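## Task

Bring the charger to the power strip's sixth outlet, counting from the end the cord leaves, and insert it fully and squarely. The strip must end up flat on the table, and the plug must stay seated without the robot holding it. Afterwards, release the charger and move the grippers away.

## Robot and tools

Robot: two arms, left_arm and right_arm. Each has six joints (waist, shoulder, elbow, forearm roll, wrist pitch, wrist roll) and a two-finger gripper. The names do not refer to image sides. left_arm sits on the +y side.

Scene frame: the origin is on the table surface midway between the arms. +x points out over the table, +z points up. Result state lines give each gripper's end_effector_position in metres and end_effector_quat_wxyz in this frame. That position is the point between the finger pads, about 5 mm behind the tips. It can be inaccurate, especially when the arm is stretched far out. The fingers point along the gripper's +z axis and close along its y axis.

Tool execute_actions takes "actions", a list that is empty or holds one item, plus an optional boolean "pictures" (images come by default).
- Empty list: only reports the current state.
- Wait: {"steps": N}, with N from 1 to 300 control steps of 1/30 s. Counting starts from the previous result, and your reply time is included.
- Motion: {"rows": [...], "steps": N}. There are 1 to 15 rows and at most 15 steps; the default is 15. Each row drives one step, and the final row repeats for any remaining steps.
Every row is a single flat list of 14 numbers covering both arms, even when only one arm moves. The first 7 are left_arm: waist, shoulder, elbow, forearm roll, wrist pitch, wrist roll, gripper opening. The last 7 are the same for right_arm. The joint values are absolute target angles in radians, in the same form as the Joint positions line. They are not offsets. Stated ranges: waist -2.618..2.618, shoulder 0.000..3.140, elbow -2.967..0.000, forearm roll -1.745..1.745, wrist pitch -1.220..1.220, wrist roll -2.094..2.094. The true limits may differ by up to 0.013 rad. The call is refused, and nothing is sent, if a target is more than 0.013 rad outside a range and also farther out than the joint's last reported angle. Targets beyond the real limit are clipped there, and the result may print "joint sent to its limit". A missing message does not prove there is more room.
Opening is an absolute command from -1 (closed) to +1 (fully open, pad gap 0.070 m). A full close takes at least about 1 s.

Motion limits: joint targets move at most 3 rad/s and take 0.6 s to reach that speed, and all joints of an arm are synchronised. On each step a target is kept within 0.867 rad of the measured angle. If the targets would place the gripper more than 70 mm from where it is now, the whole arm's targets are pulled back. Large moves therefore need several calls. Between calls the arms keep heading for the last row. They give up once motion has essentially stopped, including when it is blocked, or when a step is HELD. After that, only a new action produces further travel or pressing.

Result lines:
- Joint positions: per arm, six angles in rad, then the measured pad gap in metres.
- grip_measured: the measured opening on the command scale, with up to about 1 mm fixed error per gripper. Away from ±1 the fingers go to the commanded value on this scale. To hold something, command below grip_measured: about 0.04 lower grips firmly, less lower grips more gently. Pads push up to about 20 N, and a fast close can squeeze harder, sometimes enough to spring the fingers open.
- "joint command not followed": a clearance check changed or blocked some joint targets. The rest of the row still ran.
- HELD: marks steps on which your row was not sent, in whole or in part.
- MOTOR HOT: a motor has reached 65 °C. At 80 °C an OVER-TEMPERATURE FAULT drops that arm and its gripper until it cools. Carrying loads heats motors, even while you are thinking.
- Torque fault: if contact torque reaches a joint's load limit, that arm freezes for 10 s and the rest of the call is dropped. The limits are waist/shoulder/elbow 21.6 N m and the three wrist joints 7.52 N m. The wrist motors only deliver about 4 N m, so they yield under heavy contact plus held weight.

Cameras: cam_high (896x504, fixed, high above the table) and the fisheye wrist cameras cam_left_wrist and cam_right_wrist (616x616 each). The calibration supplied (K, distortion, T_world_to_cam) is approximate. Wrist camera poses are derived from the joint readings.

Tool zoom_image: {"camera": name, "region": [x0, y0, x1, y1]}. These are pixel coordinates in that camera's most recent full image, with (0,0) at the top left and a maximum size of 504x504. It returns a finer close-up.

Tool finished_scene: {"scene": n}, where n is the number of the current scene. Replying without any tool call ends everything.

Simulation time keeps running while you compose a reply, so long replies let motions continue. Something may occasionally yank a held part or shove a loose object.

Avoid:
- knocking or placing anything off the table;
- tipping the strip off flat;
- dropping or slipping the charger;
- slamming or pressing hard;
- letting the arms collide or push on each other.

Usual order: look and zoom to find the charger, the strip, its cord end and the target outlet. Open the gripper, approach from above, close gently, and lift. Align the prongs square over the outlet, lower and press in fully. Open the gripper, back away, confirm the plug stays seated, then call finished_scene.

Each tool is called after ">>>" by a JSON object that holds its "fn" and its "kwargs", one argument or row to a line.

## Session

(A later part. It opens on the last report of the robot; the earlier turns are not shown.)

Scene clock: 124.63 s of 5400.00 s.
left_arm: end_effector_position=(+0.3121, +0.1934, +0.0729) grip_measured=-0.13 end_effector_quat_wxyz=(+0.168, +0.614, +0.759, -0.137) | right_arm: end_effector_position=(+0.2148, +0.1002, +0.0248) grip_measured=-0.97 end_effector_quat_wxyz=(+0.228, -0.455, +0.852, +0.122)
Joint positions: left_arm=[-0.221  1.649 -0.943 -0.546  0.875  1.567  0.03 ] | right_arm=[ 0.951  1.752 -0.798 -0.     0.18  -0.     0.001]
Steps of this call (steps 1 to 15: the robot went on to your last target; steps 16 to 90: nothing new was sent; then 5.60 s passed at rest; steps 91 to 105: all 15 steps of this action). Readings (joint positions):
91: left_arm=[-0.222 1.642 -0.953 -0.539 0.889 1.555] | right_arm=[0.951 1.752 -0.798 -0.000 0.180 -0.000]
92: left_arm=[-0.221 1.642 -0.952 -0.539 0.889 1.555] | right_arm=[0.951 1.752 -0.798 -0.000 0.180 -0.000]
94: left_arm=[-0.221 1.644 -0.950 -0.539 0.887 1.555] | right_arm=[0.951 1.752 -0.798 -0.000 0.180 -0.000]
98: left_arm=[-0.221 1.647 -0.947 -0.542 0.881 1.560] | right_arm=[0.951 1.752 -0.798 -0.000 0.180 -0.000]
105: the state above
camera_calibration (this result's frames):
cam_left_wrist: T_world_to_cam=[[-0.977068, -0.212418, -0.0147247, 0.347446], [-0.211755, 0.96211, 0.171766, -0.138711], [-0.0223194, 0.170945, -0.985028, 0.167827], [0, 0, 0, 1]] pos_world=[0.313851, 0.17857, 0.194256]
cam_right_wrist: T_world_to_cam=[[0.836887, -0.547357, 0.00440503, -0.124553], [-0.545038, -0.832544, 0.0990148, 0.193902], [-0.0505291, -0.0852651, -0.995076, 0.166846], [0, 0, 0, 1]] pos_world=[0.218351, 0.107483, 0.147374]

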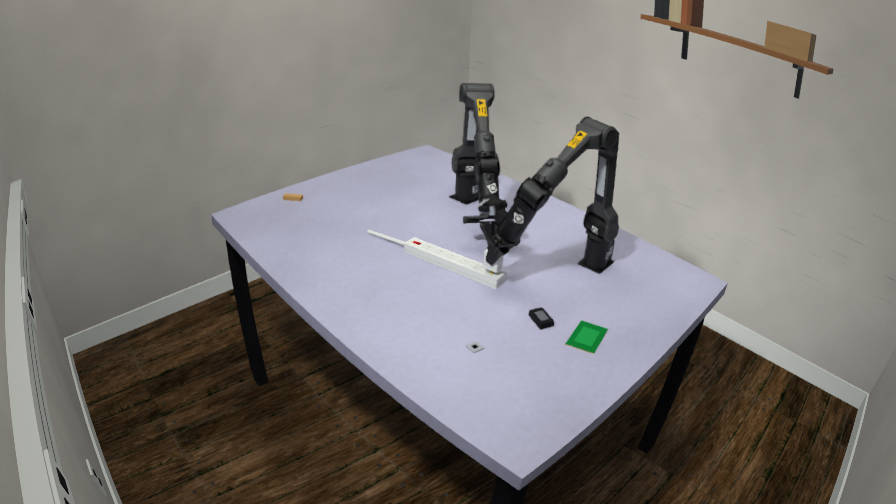

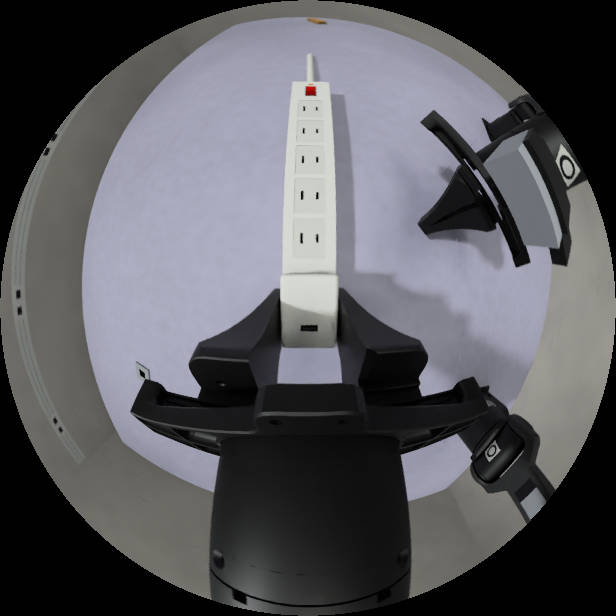

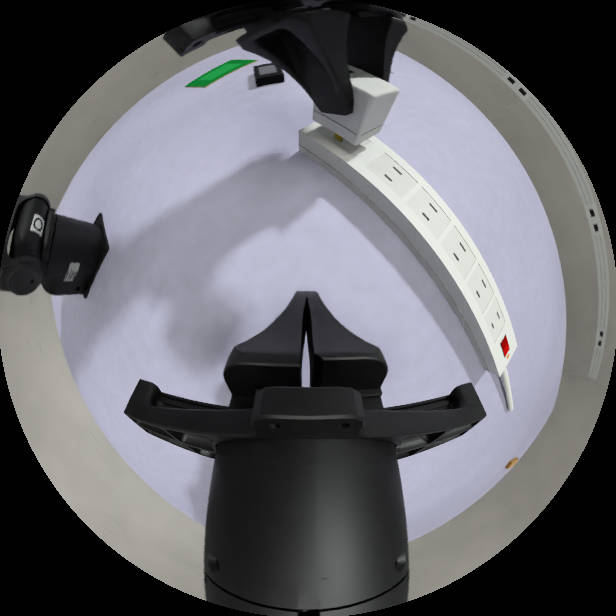

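In the slot. Down 7 mm more.

>>> {"fn": "execute_actions", "kwargs": {
  "actions": [
    {"rows":[[-0.2212,1.6505,-0.9425,-0.5465,0.8742,1.5673,-0.28,0.951,1.752,-0.798,0,0.18,0,-1],[-0.2212,1.6518,-0.9411,-0.5475,0.8722,1.5689,-0.28,0.951,1.752,-0.798,0,0.18,0,-1],[-0.2212,1.6530,-0.9398,-0.5486,0.8701,1.5706,-0.28,0.951,1.752,-0.798,0,0.18,0,-1],[-0.2212,1.6541,-0.9385,-0.5497,0.8680,1.5723,-0.28,0.951,1.752,-0.798,0,0.18,0,-1],[-0.2212,1.6552,-0.9372,-0.5508,0.8659,1.5739,-0.28,0.951,1.752,-0.798,0,0.18,0,-1],[-0.2212,1.6564,-0.9358,-0.5519,0.8638,1.5756,-0.28,0.951,1.752,-0.798,0,0.18,0,-1],[-0.2212,1.6575,-0.9345,-0.5529,0.8617,1.5773,-0.28,0.951,1.752,-0.798,0,0.18,0,-1],[-0.2212,1.6586,-0.9332,-0.5540,0.8596,1.5790,-0.28,0.951,1.752,-0.798,0,0.18,0,-1],[-0.2212,1.6598,-0.9319,-0.5551,0.8575,1.5806,-0.28,0.951,1.752,-0.798,0,0.18,0,-1],[-0.2212,1.6609,-0.9305,-0.5562,0.8554,1.5823,-0.28,0.951,1.752,-0.798,0,0.18,0,-1],[-0.2212,1.6620,-0.9292,-0.5573,0.8533,1.5840,-0.28,0.951,1.752,-0.798,0,0.18,0,-1],[-0.2212,1.6630,-0.9280,-0.5586,0.8507,1.5860,-0.28,0.951,1.752,-0.798,0,0.18,0,-1]],"steps":15}
  ],
  "pictures": false
}}

>>> {"fn": "execute_actions", "kwargs": {
  "actions": [
    {"rows":[[-0.2212,1.6643,-0.9269,-0.5592,0.8495,1.5870,-0.28,0.951,1.752,-0.798,0,0.18,0,-1],[-0.2212,1.6655,-0.9258,-0.5601,0.8478,1.5884,-0.28,0.951,1.752,-0.798,0,0.18,0,-1],[-0.2212,1.6666,-0.9247,-0.5610,0.8460,1.5898,-0.28,0.951,1.752,-0.798,0,0.18,0,-1],[-0.2212,1.6676,-0.9236,-0.5619,0.8443,1.5912,-0.28,0.951,1.752,-0.798,0,0.18,0,-1],[-0.2212,1.6686,-0.9225,-0.5628,0.8425,1.5926,-0.28,0.951,1.752,-0.798,0,0.18,0,-1],[-0.2212,1.6696,-0.9214,-0.5637,0.8408,1.5940,-0.28,0.951,1.752,-0.798,0,0.18,0,-1],[-0.2212,1.6706,-0.9203,-0.5646,0.8390,1.5954,-0.28,0.951,1.752,-0.798,0,0.18,0,-1],[-0.2212,1.6716,-0.9192,-0.5655,0.8373,1.5968,-0.28,0.951,1.752,-0.798,0,0.18,0,-1],[-0.2212,1.6726,-0.9181,-0.5664,0.8355,1.5982,-0.28,0.951,1.752,-0.798,0,0.18,0,-1],[-0.2212,1.6736,-0.9170,-0.5674,0.8338,1.5996,-0.28,0.951,1.752,-0.798,0,0.18,0,-1],[-0.2212,1.6746,-0.9159,-0.5683,0.8320,1.6010,-0.28,0.951,1.752,-0.798,0,0.18,0,-1],[-0.2212,1.6756,-0.9148,-0.5692,0.8303,1.6024,-0.28,0.951,1.752,-0.798,0,0.18,0,-1],[-0.2212,1.6764,-0.9137,-0.5701,0.8286,1.6038,-0.28,0.951,1.752,-0.798,0,0.18,0,-1]],"steps":15}
  ],
  "pictures": false
}}

>>> {"fn": "execute_actions", "kwargs": {
  "actions": [
    {"steps":20}
  ]
}}

>>> {"fn": "zoom_image", "kwargs": {
  "camera": "cam_right_wrist",
  "region": [290,70,420,180]
}}

Scene clock: 138.43 s of 5400.00 s.
left_arm: end_effector_position=(+0.3122, +0.1933, +0.0660) grip_measured=-0.13 end_effector_quat_wxyz=(+0.168, +0.614, +0.759, -0.136) | right_arm: end_effector_position=(+0.2148, +0.1002, +0.0248) grip_measured=-0.97 end_effector_quat_wxyz=(+0.228, -0.455, +0.852, +0.122)
Joint positions: left_arm=[-0.221  1.663 -0.928 -0.559  0.85   1.587  0.03 ] | right_arm=[ 0.951  1.752 -0.798 -0.     0.18  -0.     0.001]
Steps of this call (steps 1 to 15: the robot went on to your last target; steps 16 to 90: nothing new was sent; then 10.30 s passed at rest; steps 91 to 105: all 15 steps of this action). Readings (joint positions):
91: left_arm=[-0.221 1.649 -0.944 -0.546 0.875 1.567] | right_arm=[0.951 1.752 -0.798 -0.000 0.180 -0.000]
92: left_arm=[-0.221 1.650 -0.944 -0.547 0.875 1.567] | right_arm=[0.951 1.752 -0.798 -0.000 0.180 -0.000]
94: left_arm=[-0.221 1.651 -0.941 -0.549 0.871 1.571] | right_arm=[0.951 1.752 -0.798 -0.000 0.180 -0.000]
98: left_arm=[-0.221 1.656 -0.935 -0.553 0.862 1.578] | right_arm=[0.951 1.752 -0.798 -0.000 0.180 -0.000]
105: the state above

Scene clock: 138.93 s of 5400.00 s.
left_arm: end_effector_position=(+0.3121, +0.1932, +0.0596) grip_measured=-0.13 end_effector_quat_wxyz=(+0.168, +0.614, +0.759, -0.137) | right_arm: end_effector_position=(+0.2148, +0.1002, +0.0248) grip_measured=-0.97 end_effector_quat_wxyz=(+0.228, -0.455, +0.852, +0.122)
Joint positions: left_arm=[-0.221  1.675 -0.914 -0.572  0.827  1.604  0.03 ] | right_arm=[ 0.951  1.752 -0.798 -0.     0.18  -0.     0.001]
Steps of this call (steps 1 to 15: all 15 steps of this action). Readings (joint positions):
1: left_arm=[-0.221 1.663 -0.928 -0.559 0.850 1.587] | right_arm=[0.951 1.752 -0.798 -0.000 0.180 -0.000]
2: left_arm=[-0.221 1.664 -0.927 -0.559 0.849 1.587] | right_arm=[0.951 1.752 -0.798 -0.000 0.180 -0.000]
4: left_arm=[-0.221 1.665 -0.926 -0.562 0.847 1.590] | right_arm=[0.951 1.752 -0.798 -0.000 0.180 -0.000]
8: left_arm=[-0.221 1.665 -0.923 -0.567 0.842 1.596] | right_arm=[0.951 1.752 -0.798 -0.000 0.180 -0.000]
15: the state above

Scene clock: 139.60 s of 5400.00 s.
left_arm: end_effector_position=(+0.3120, +0.1933, +0.0594) grip_measured=-0.13 end_effector_quat_wxyz=(+0.168, +0.614, +0.759, -0.137) | right_arm: end_effector_position=(+0.2148, +0.1002, +0.0248) grip_measured=-0.97 end_effector_quat_wxyz=(+0.228, -0.455, +0.852, +0.122)
Joint positions: left_arm=[-0.221  1.676 -0.914 -0.571  0.828  1.604  0.03 ] | right_arm=[ 0.951  1.752 -0.798 -0.     0.18  -0.     0.001]
Steps of this call (steps 1 to 15: the robot went on to your last target; steps 16 to 20: nothing new was sent). Readings (joint positions):
1: left_arm=[-0.221 1.675 -0.914 -0.572 0.827 1.604] | right_arm=[0.951 1.752 -0.798 -0.000 0.180 -0.000]
2: left_arm=[-0.221 1.675 -0.914 -0.572 0.827 1.604] | right_arm=[0.951 1.752 -0.798 -0.000 0.180 -0.000]
4: left_arm=[-0.221 1.675 -0.914 -0.572 0.827 1.604] | right_arm=[0.951 1.752 -0.798 -0.000 0.180 -0.000]
8: left_arm=[-0.221 1.676 -0.914 -0.572 0.828 1.604] | right_arm=[0.951 1.752 -0.798 -0.000 0.180 -0.000]
20: the state above
All arms were judged still, so your last target was given up. Only a new action makes them travel on or press farther. Fingers that are still opening or closing keep moving.
camera_calibration (this result's frames):
cam_left_wrist: T_world_to_cam=[[-0.976962, -0.212928, -0.0144002, 0.34714], [-0.212196, 0.961973, 0.171991, -0.136225], [-0.0227689, 0.171084, -0.984993, 0.154639], [0, 0, 0, 1]] pos_world=[0.313758, 0.178504, 0.180747]
cam_right_wrist: T_world_to_cam=[[0.836887, -0.547357, 0.00440506, -0.124553], [-0.545038, -0.832544, 0.0990149, 0.193902], [-0.0505291, -0.0852652, -0.995076, 0.166846], [0, 0, 0, 1]] pos_world=[0.218351, 0.107483, 0.147374]

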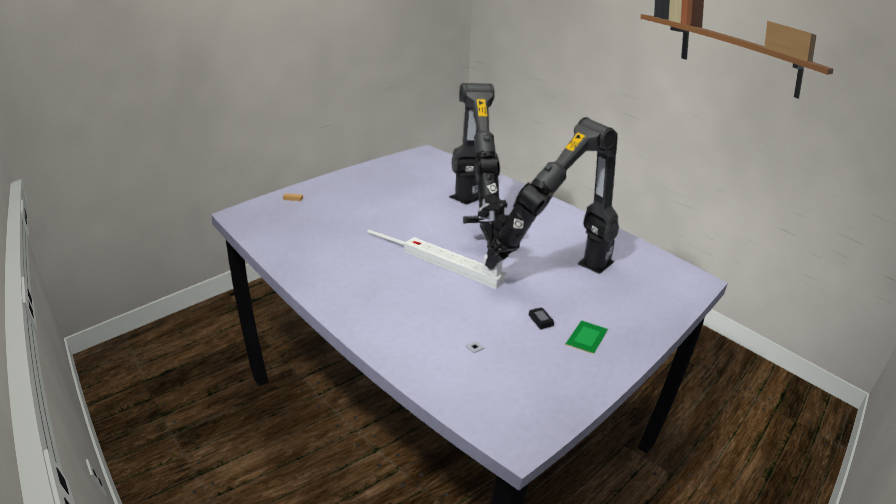

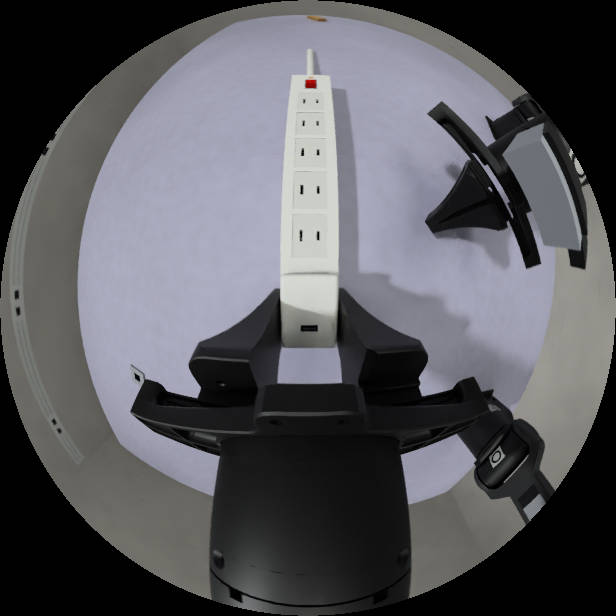

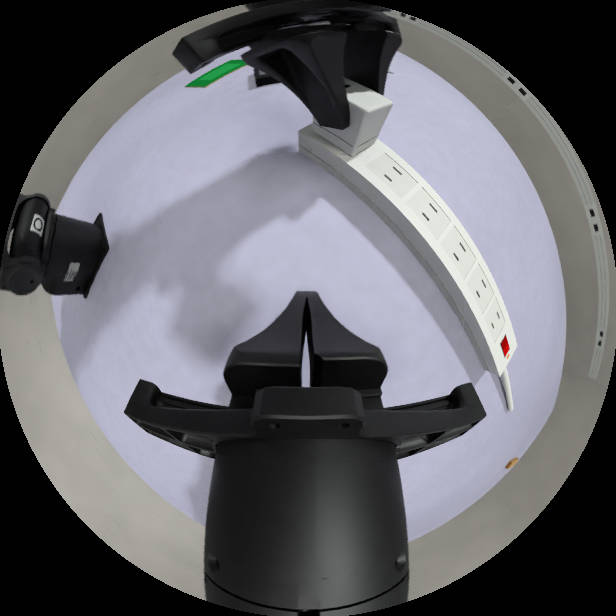

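Region (290, 70, 420, 180) of cam_right_wrist's 616x616 image, scaled by 3.877, with more detail than that image has; it fills the top 426 rows of this view, and the rest is white.

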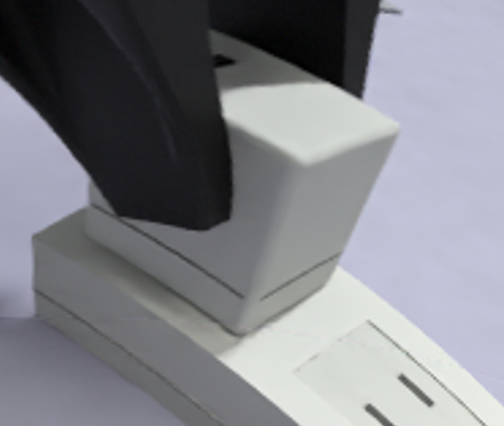

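>>> {"fn": "execute_actions", "kwargs": {
  "actions": [
    {"rows":[[-0.2212,1.6774,-0.9129,-0.5707,0.8276,1.6046,-0.28,0.951,1.752,-0.798,0,0.18,0,-1],[-0.2212,1.6784,-0.9120,-0.5714,0.8262,1.6057,-0.28,0.951,1.752,-0.798,0,0.18,0,-1],[-0.2212,1.6794,-0.9111,-0.5721,0.8248,1.6068,-0.28,0.951,1.752,-0.798,0,0.18,0,-1],[-0.2212,1.6804,-0.9102,-0.5728,0.8234,1.6079,-0.28,0.951,1.752,-0.798,0,0.18,0,-1],[-0.2212,1.6812,-0.9095,-0.5733,0.8224,1.6088,-0.28,0.951,1.752,-0.798,0,0.18,0,-1]],"steps":15}
  ],
  "pictures": false
}}

>>> {"fn": "execute_actions", "kwargs": {
  "actions": [
    {"steps":15}
  ]
}}

>>> {"fn": "zoom_image", "kwargs": {
  "camera": "cam_right_wrist",
  "region": [290,70,420,180]
}}

Scene clock: 145.07 s of 5400.00 s.
left_arm: end_effector_position=(+0.3117, +0.1934, +0.0583) grip_measured=-0.13 end_effector_quat_wxyz=(+0.168, +0.614, +0.759, -0.137) | right_arm: end_effector_position=(+0.2148, +0.1002, +0.0248) grip_measured=-0.97 end_effector_quat_wxyz=(+0.228, -0.455, +0.852, +0.122)
Joint positions: left_arm=[-0.221  1.677 -0.911 -0.575  0.824  1.609  0.03 ] | right_arm=[ 0.951  1.752 -0.798 -0.     0.18  -0.     0.001]
Steps of this call (steps 1 to 90: nothing new was sent; then 1.97 s passed at rest; steps 91 to 105: all 15 steps of this action). Readings (joint positions):
91: left_arm=[-0.221 1.676 -0.914 -0.570 0.829 1.604] | right_arm=[0.951 1.752 -0.798 -0.000 0.180 -0.000]
92: left_arm=[-0.221 1.677 -0.913 -0.571 0.828 1.604] | right_arm=[0.951 1.752 -0.798 -0.000 0.180 -0.000]
94: left_arm=[-0.221 1.677 -0.913 -0.572 0.827 1.605] | right_arm=[0.951 1.752 -0.798 -0.000 0.180 -0.000]
98: left_arm=[-0.221 1.677 -0.911 -0.574 0.826 1.608] | right_arm=[0.951 1.752 -0.798 -0.000 0.180 -0.000]
105: the state above

Scene clock: 145.57 s of 5400.00 s.
left_arm: end_effector_position=(+0.3117, +0.1935, +0.0581) grip_measured=-0.13 end_effector_quat_wxyz=(+0.168, +0.614, +0.759, -0.136) | right_arm: end_effector_position=(+0.2148, +0.1002, +0.0248) grip_measured=-0.97 end_effector_quat_wxyz=(+0.228, -0.455, +0.852, +0.122)
Joint positions: left_arm=[-0.221  1.677 -0.91  -0.574  0.823  1.609  0.03 ] | right_arm=[ 0.951  1.752 -0.798 -0.     0.18  -0.     0.001]
Steps of this call (steps 1 to 15: the robot went on to your last target). Readings (joint positions):
1: left_arm=[-0.221 1.677 -0.911 -0.575 0.824 1.609] | right_arm=[0.951 1.752 -0.798 -0.000 0.180 -0.000]
2: left_arm=[-0.221 1.677 -0.910 -0.575 0.824 1.609] | right_arm=[0.951 1.752 -0.798 -0.000 0.180 -0.000]
4: left_arm=[-0.221 1.677 -0.910 -0.575 0.824 1.609] | right_arm=[0.951 1.752 -0.798 -0.000 0.180 -0.000]
8: left_arm=[-0.221 1.677 -0.910 -0.575 0.824 1.609] | right_arm=[0.951 1.752 -0.798 -0.000 0.180 -0.000]
15: the state above
All arms were judged still, so your last target was given up. Only a new action makes them travel on or press farther. Fingers that are still opening or closing keep moving.
camera_calibration (this result's frames):
cam_left_wrist: T_world_to_cam=[[-0.976846, -0.213423, -0.0148859, 0.346992], [-0.212773, 0.961894, 0.171717, -0.135985], [-0.0223298, 0.170909, -0.985034, 0.153233], [0, 0, 0, 1]] pos_world=[0.313446, 0.17867, 0.179456]
cam_right_wrist: T_world_to_cam=[[0.836887, -0.547357, 0.00440497, -0.124553], [-0.545038, -0.832544, 0.0990148, 0.193902], [-0.0505291, -0.0852651, -0.995076, 0.166846], [0, 0, 0, 1]] pos_world=[0.218351, 0.107483, 0.147374]

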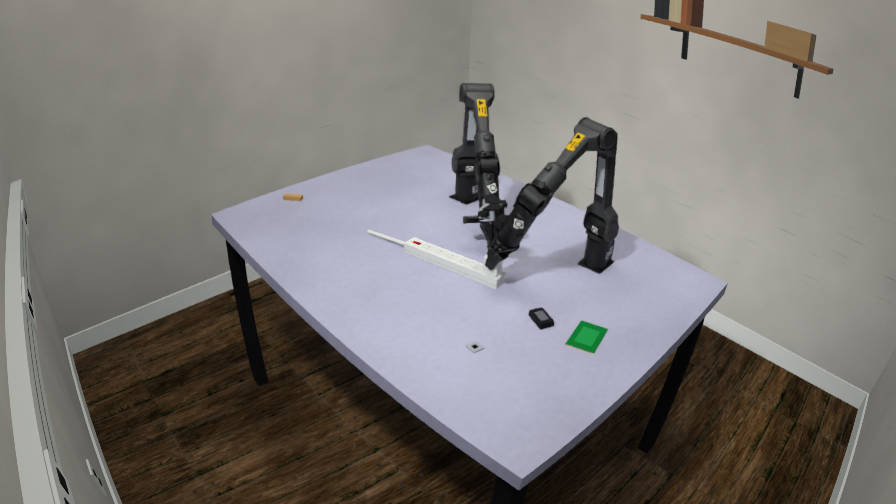

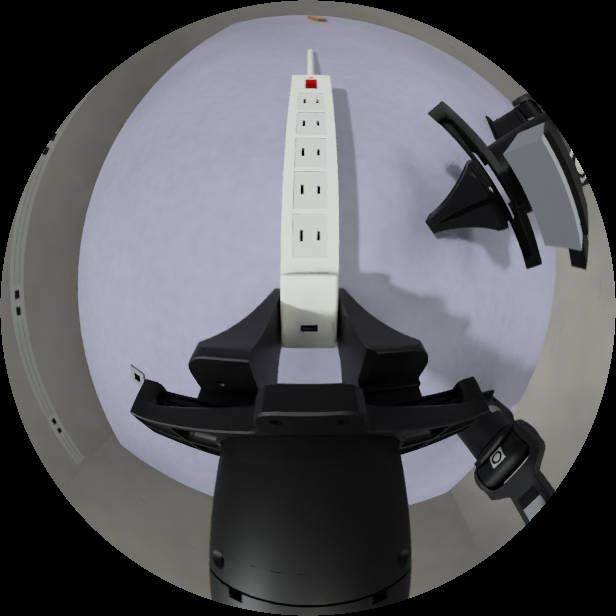

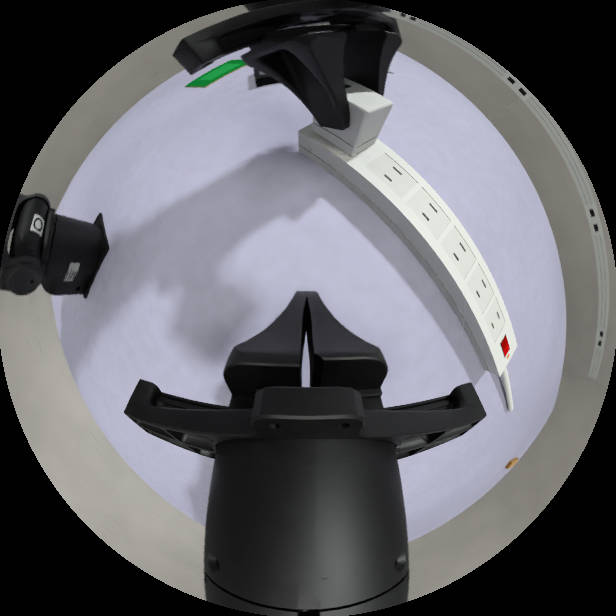

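Region (290, 70, 420, 180) of cam_right_wrist's 616x616 image, scaled by 3.877, with more detail than that image has; it fills the top 426 rows of this view, and the rest is white.

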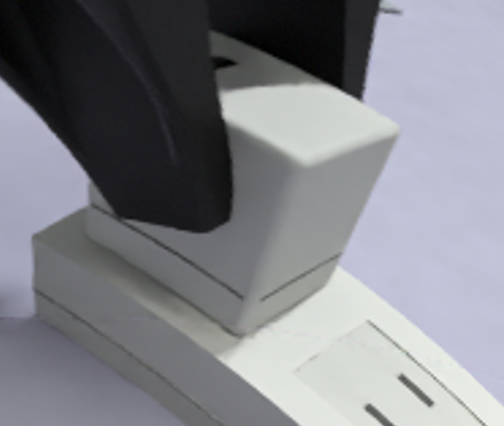

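Seated. Release and lift.

>>> {"fn": "execute_actions", "kwargs": {
  "actions": [
    {"rows":[[-0.2212,1.675,-0.912,-0.572,0.826,1.606,-0.25,0.951,1.752,-0.798,0,0.18,0,-1],[-0.2212,1.675,-0.912,-0.572,0.826,1.606,-0.2,0.951,1.752,-0.798,0,0.18,0,-1],[-0.2212,1.675,-0.912,-0.572,0.826,1.606,-0.2,0.951,1.752,-0.798,0,0.18,0,-1],[-0.2212,1.675,-0.912,-0.572,0.826,1.606,-0.2,0.951,1.752,-0.798,0,0.18,0,-1],[-0.2212,1.675,-0.912,-0.572,0.826,1.606,0.4,0.951,1.752,-0.798,0,0.18,0,-1]],"steps":15}
  ],
  "pictures": false
}}

>>> {"fn": "execute_actions", "kwargs": {
  "actions": [
    {"rows":[[-0.2212,1.59,-1.02,-0.49,0.985,1.48,0.4,0.951,1.752,-0.798,0,0.18,0,-1]],"steps":15}
  ],
  "pictures": false
}}

>>> {"fn": "execute_actions", "kwargs": {
  "actions": [
    {"rows":[[0.15,1.4,-1.0,-0.49,0.985,1.48,0.4,0.951,1.752,-0.798,0,0.18,0,-1]],"steps":15}
  ]
}}

>>> {"fn": "zoom_image", "kwargs": {
  "camera": "cam_right_wrist",
  "region": [290,70,420,180]
}}

>>> {"fn": "execute_actions", "kwargs": {
  "actions": [
    {"rows":[[0.15,1.4,-1.0,-0.49,0.985,1.48,0.4,0.951,1.3,-0.55,0,0.5,0,-1]],"steps":15}
  ],
  "pictures": false
}}

>>> {"fn": "execute_actions", "kwargs": {
  "actions": [
    {"steps":15}
  ]
}}

>>> {"fn": "zoom_image", "kwargs": {
  "camera": "cam_high",
  "region": [390,200,540,310]
}}

Scene clock: 155.93 s of 5400.00 s.
left_arm: end_effector_position=(+0.3103, +0.1947, +0.0555) grip_measured=+0.40 end_effector_quat_wxyz=(+0.162, +0.614, +0.760, -0.138) | right_arm: end_effector_position=(+0.2148, +0.1002, +0.0248) grip_measured=-0.97 end_effector_quat_wxyz=(+0.228, -0.455, +0.852, +0.122)
Joint positions: left_arm=[-0.22   1.684 -0.909 -0.567  0.826  1.606  0.049] | right_arm=[ 0.951  1.752 -0.798 -0.     0.18  -0.     0.001]
Steps of this call (steps 1 to 90: nothing new was sent; then 6.87 s passed at rest; steps 91 to 105: all 15 steps of this action). Readings (joint positions):
91: left_arm=[-0.221 1.677 -0.910 -0.573 0.822 1.609] | right_arm=[0.951 1.752 -0.798 -0.000 0.180 -0.000]
92: left_arm=[-0.221 1.675 -0.910 -0.572 0.823 1.607] | right_arm=[0.951 1.752 -0.798 -0.000 0.180 -0.000]
94: left_arm=[-0.222 1.675 -0.909 -0.571 0.822 1.606] | right_arm=[0.951 1.752 -0.798 -0.000 0.180 -0.000]
98: left_arm=[-0.220 1.689 -0.898 -0.555 0.825 1.606] | right_arm=[0.951 1.752 -0.798 -0.000 0.180 -0.000]
105: the state above

Scene clock: 156.43 s of 5400.00 s.
left_arm: end_effector_position=(+0.3126, +0.1948, +0.1071) grip_measured=+0.40 end_effector_quat_wxyz=(+0.170, +0.614, +0.760, -0.131) | right_arm: end_effector_position=(+0.2148, +0.1002, +0.0248) grip_measured=-0.97 end_effector_quat_wxyz=(+0.228, -0.455, +0.852, +0.122)
Joint positions: left_arm=[-0.221  1.588 -1.021 -0.489  0.985  1.479  0.049] | right_arm=[ 0.951  1.752 -0.798 -0.     0.18  -0.     0.001]
Steps of this call (steps 1 to 15: all 15 steps of this action). Readings (joint positions):
1: left_arm=[-0.220 1.682 -0.910 -0.568 0.826 1.606] | right_arm=[0.951 1.752 -0.798 -0.000 0.180 -0.000]
2: left_arm=[-0.220 1.680 -0.912 -0.567 0.829 1.604] | right_arm=[0.951 1.752 -0.798 -0.000 0.180 -0.000]
4: left_arm=[-0.221 1.665 -0.930 -0.557 0.854 1.584] | right_arm=[0.951 1.752 -0.798 -0.000 0.180 -0.000]
8: left_arm=[-0.221 1.608 -1.001 -0.506 0.955 1.503] | right_arm=[0.951 1.752 -0.798 -0.000 0.180 -0.000]
15: the state above

Scene clock: 156.93 s of 5400.00 s.
left_arm: end_effector_position=(+0.3317, +0.3054, +0.1575) grip_measured=+0.40 end_effector_quat_wxyz=(+0.250, +0.478, +0.841, -0.045) | right_arm: end_effector_position=(+0.2148, +0.1002, +0.0248) grip_measured=-0.97 end_effector_quat_wxyz=(+0.228, -0.455, +0.852, +0.122)
Joint positions: left_arm=[ 0.139  1.405 -1.001 -0.49   0.985  1.48   0.049] | right_arm=[ 0.951  1.752 -0.798 -0.     0.18  -0.     0.001]
Steps of this call (steps 1 to 15: all 15 steps of this action). Readings (joint positions):
1: left_arm=[-0.221 1.588 -1.020 -0.489 0.985 1.479] | right_arm=[0.951 1.752 -0.798 -0.000 0.180 -0.000]
2: left_arm=[-0.219 1.587 -1.020 -0.489 0.985 1.479] | right_arm=[0.951 1.752 -0.798 -0.000 0.180 -0.000]
4: left_arm=[-0.195 1.578 -1.018 -0.489 0.985 1.479] | right_arm=[0.951 1.752 -0.798 -0.000 0.180 -0.000]
8: left_arm=[-0.075 1.517 -1.012 -0.490 0.985 1.480] | right_arm=[0.951 1.752 -0.798 -0.000 0.180 -0.000]
15: the state above
camera_calibration (this result's frames):
cam_left_wrist: T_world_to_cam=[[-0.821506, -0.541666, -0.178118, 0.466284], [-0.564249, 0.817265, 0.117052, -0.0870579], [0.0821664, 0.196662, -0.977022, 0.188643], [0, 0, 0, 1]] pos_world=[0.318432, 0.286621, 0.277552]
cam_right_wrist: T_world_to_cam=[[0.836887, -0.547357, 0.004405, -0.124553], [-0.545038, -0.832544, 0.0990149, 0.193902], [-0.0505292, -0.0852652, -0.995076, 0.166846], [0, 0, 0, 1]] pos_world=[0.218351, 0.107483, 0.147374]

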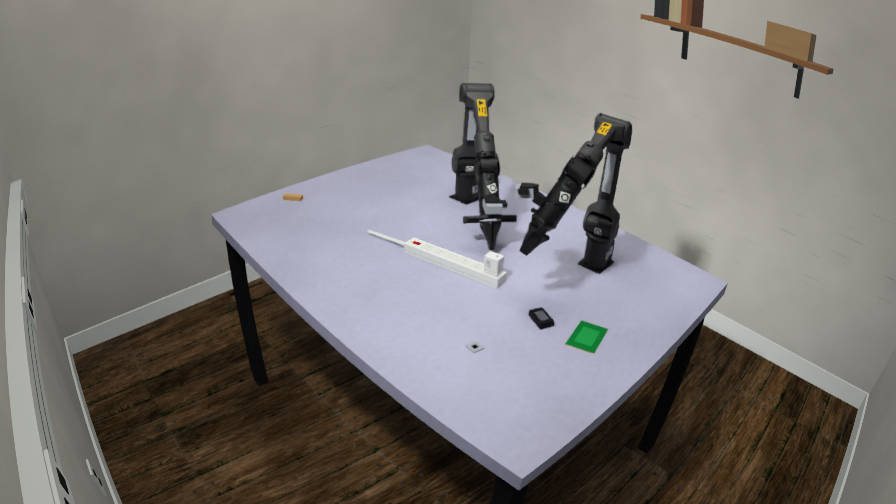

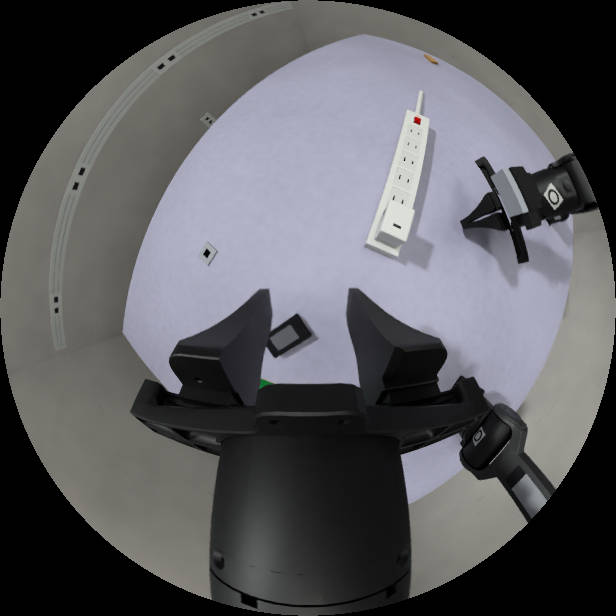

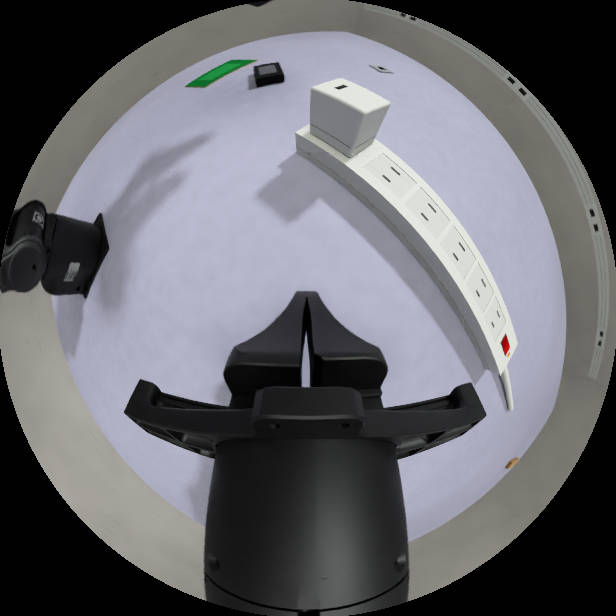

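Region (290, 70, 420, 180) of cam_right_wrist's 616x616 image, scaled by 3.877, with more detail than that image has; it fills the top 426 rows of this view, and the rest is white.

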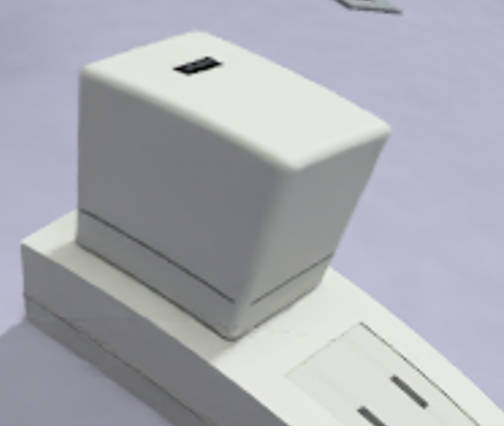

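Scene clock: 157.43 s of 5400.00 s.
left_arm: end_effector_position=(+0.3313, +0.3085, +0.1590) grip_measured=+0.40 end_effector_quat_wxyz=(+0.252, +0.474, +0.843, -0.042) | right_arm: end_effector_position=(+0.1549, +0.0107, +0.0632) grip_measured=-0.97 end_effector_quat_wxyz=(+0.183, -0.461, +0.863, +0.098)
Joint positions: left_arm=[ 0.15   1.399 -1.    -0.49   0.985  1.48   0.049] | right_arm=[ 0.951  1.338 -0.571 -0.     0.473 -0.     0.001]
Steps of this call (steps 1 to 15: all 15 steps of this action). Readings (joint positions):
1: left_arm=[0.148 1.400 -1.000 -0.490 0.985 1.480] | right_arm=[0.951 1.752 -0.798 -0.000 0.180 -0.000]
2: left_arm=[0.152 1.398 -1.000 -0.490 0.985 1.480] | right_arm=[0.951 1.750 -0.797 -0.000 0.182 -0.000]
4: left_arm=[0.150 1.398 -1.000 -0.490 0.985 1.480] | right_arm=[0.951 1.725 -0.785 -0.000 0.199 -0.000]
8: left_arm=[0.150 1.398 -1.000 -0.490 0.985 1.480] | right_arm=[0.951 1.606 -0.719 -0.000 0.284 -0.000]
15: the state above

Scene clock: 157.93 s of 5400.00 s.
left_arm: end_effector_position=(+0.3314, +0.3085, +0.1586) grip_measured=+0.40 end_effector_quat_wxyz=(+0.252, +0.474, +0.843, -0.043) | right_arm: end_effector_position=(+0.1491, +0.0021, +0.0648) grip_measured=-0.97 end_effector_quat_wxyz=(+0.179, -0.461, +0.864, +0.095)
Joint positions: left_arm=[ 0.15   1.4   -1.    -0.49   0.985  1.48   0.049] | right_arm=[ 0.951  1.3   -0.55  -0.     0.5   -0.     0.001]
Steps of this call (steps 1 to 15: the robot went on to your last target). Readings (joint positions):
1: left_arm=[0.150 1.399 -1.000 -0.490 0.985 1.480] | right_arm=[0.951 1.320 -0.561 -0.000 0.486 -0.000]
2: left_arm=[0.150 1.399 -1.000 -0.490 0.985 1.480] | right_arm=[0.951 1.308 -0.554 -0.000 0.494 -0.000]
4: left_arm=[0.150 1.399 -1.000 -0.490 0.985 1.480] | right_arm=[0.951 1.299 -0.549 -0.000 0.501 -0.000]
8: left_arm=[0.150 1.400 -1.000 -0.490 0.985 1.480] | right_arm=[0.951 1.300 -0.549 -0.000 0.500 -0.000]
15: the state above
camera_calibration (this result's frames):
cam_left_wrist: T_world_to_cam=[[-0.815137, -0.550199, -0.181198, 0.468911], [-0.573214, 0.811247, 0.115346, -0.0848375], [0.0835335, 0.197888, -0.976659, 0.188305], [0, 0, 0, 1]] pos_world=[0.317867, 0.289555, 0.278661]
cam_right_wrist: T_world_to_cam=[[0.837131, -0.546993, 0.00314336, -0.123427], [-0.53494, -0.817458, 0.213544, 0.0634843], [-0.114238, -0.180446, -0.976928, 0.203402], [0, 0, 0, 1]] pos_world=[0.160521, 0.0210851, 0.18554]

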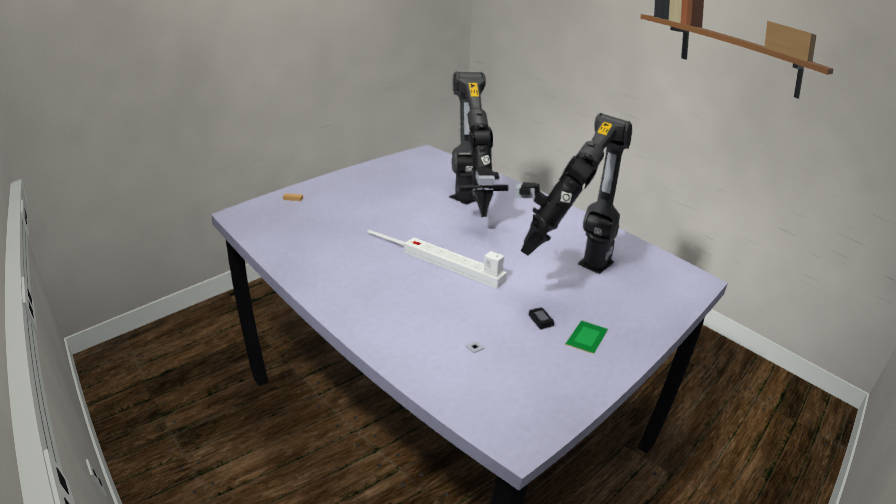

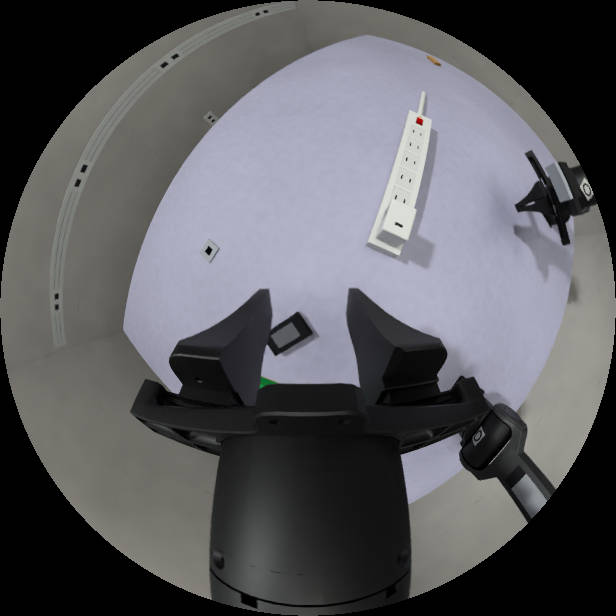

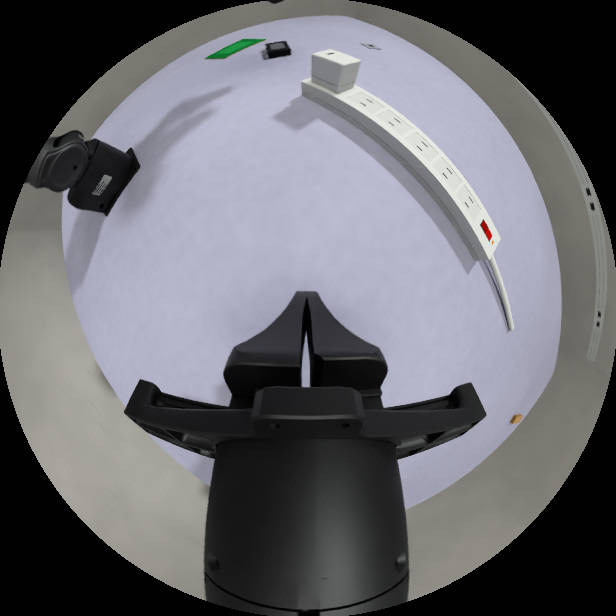

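Region (390, 200, 540, 310) of cam_high's 896x504 image, scaled by 3.360, with more detail than that image has; it fills the top 370 rows of this view, and the rest is white.

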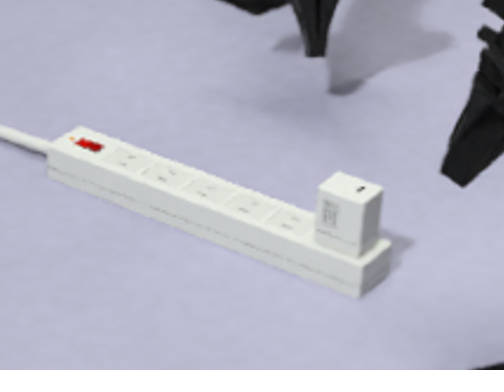

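>>> {"fn": "finished_scene", "kwargs": {
  "scene": 2
}}

The scene is finished: the task was done.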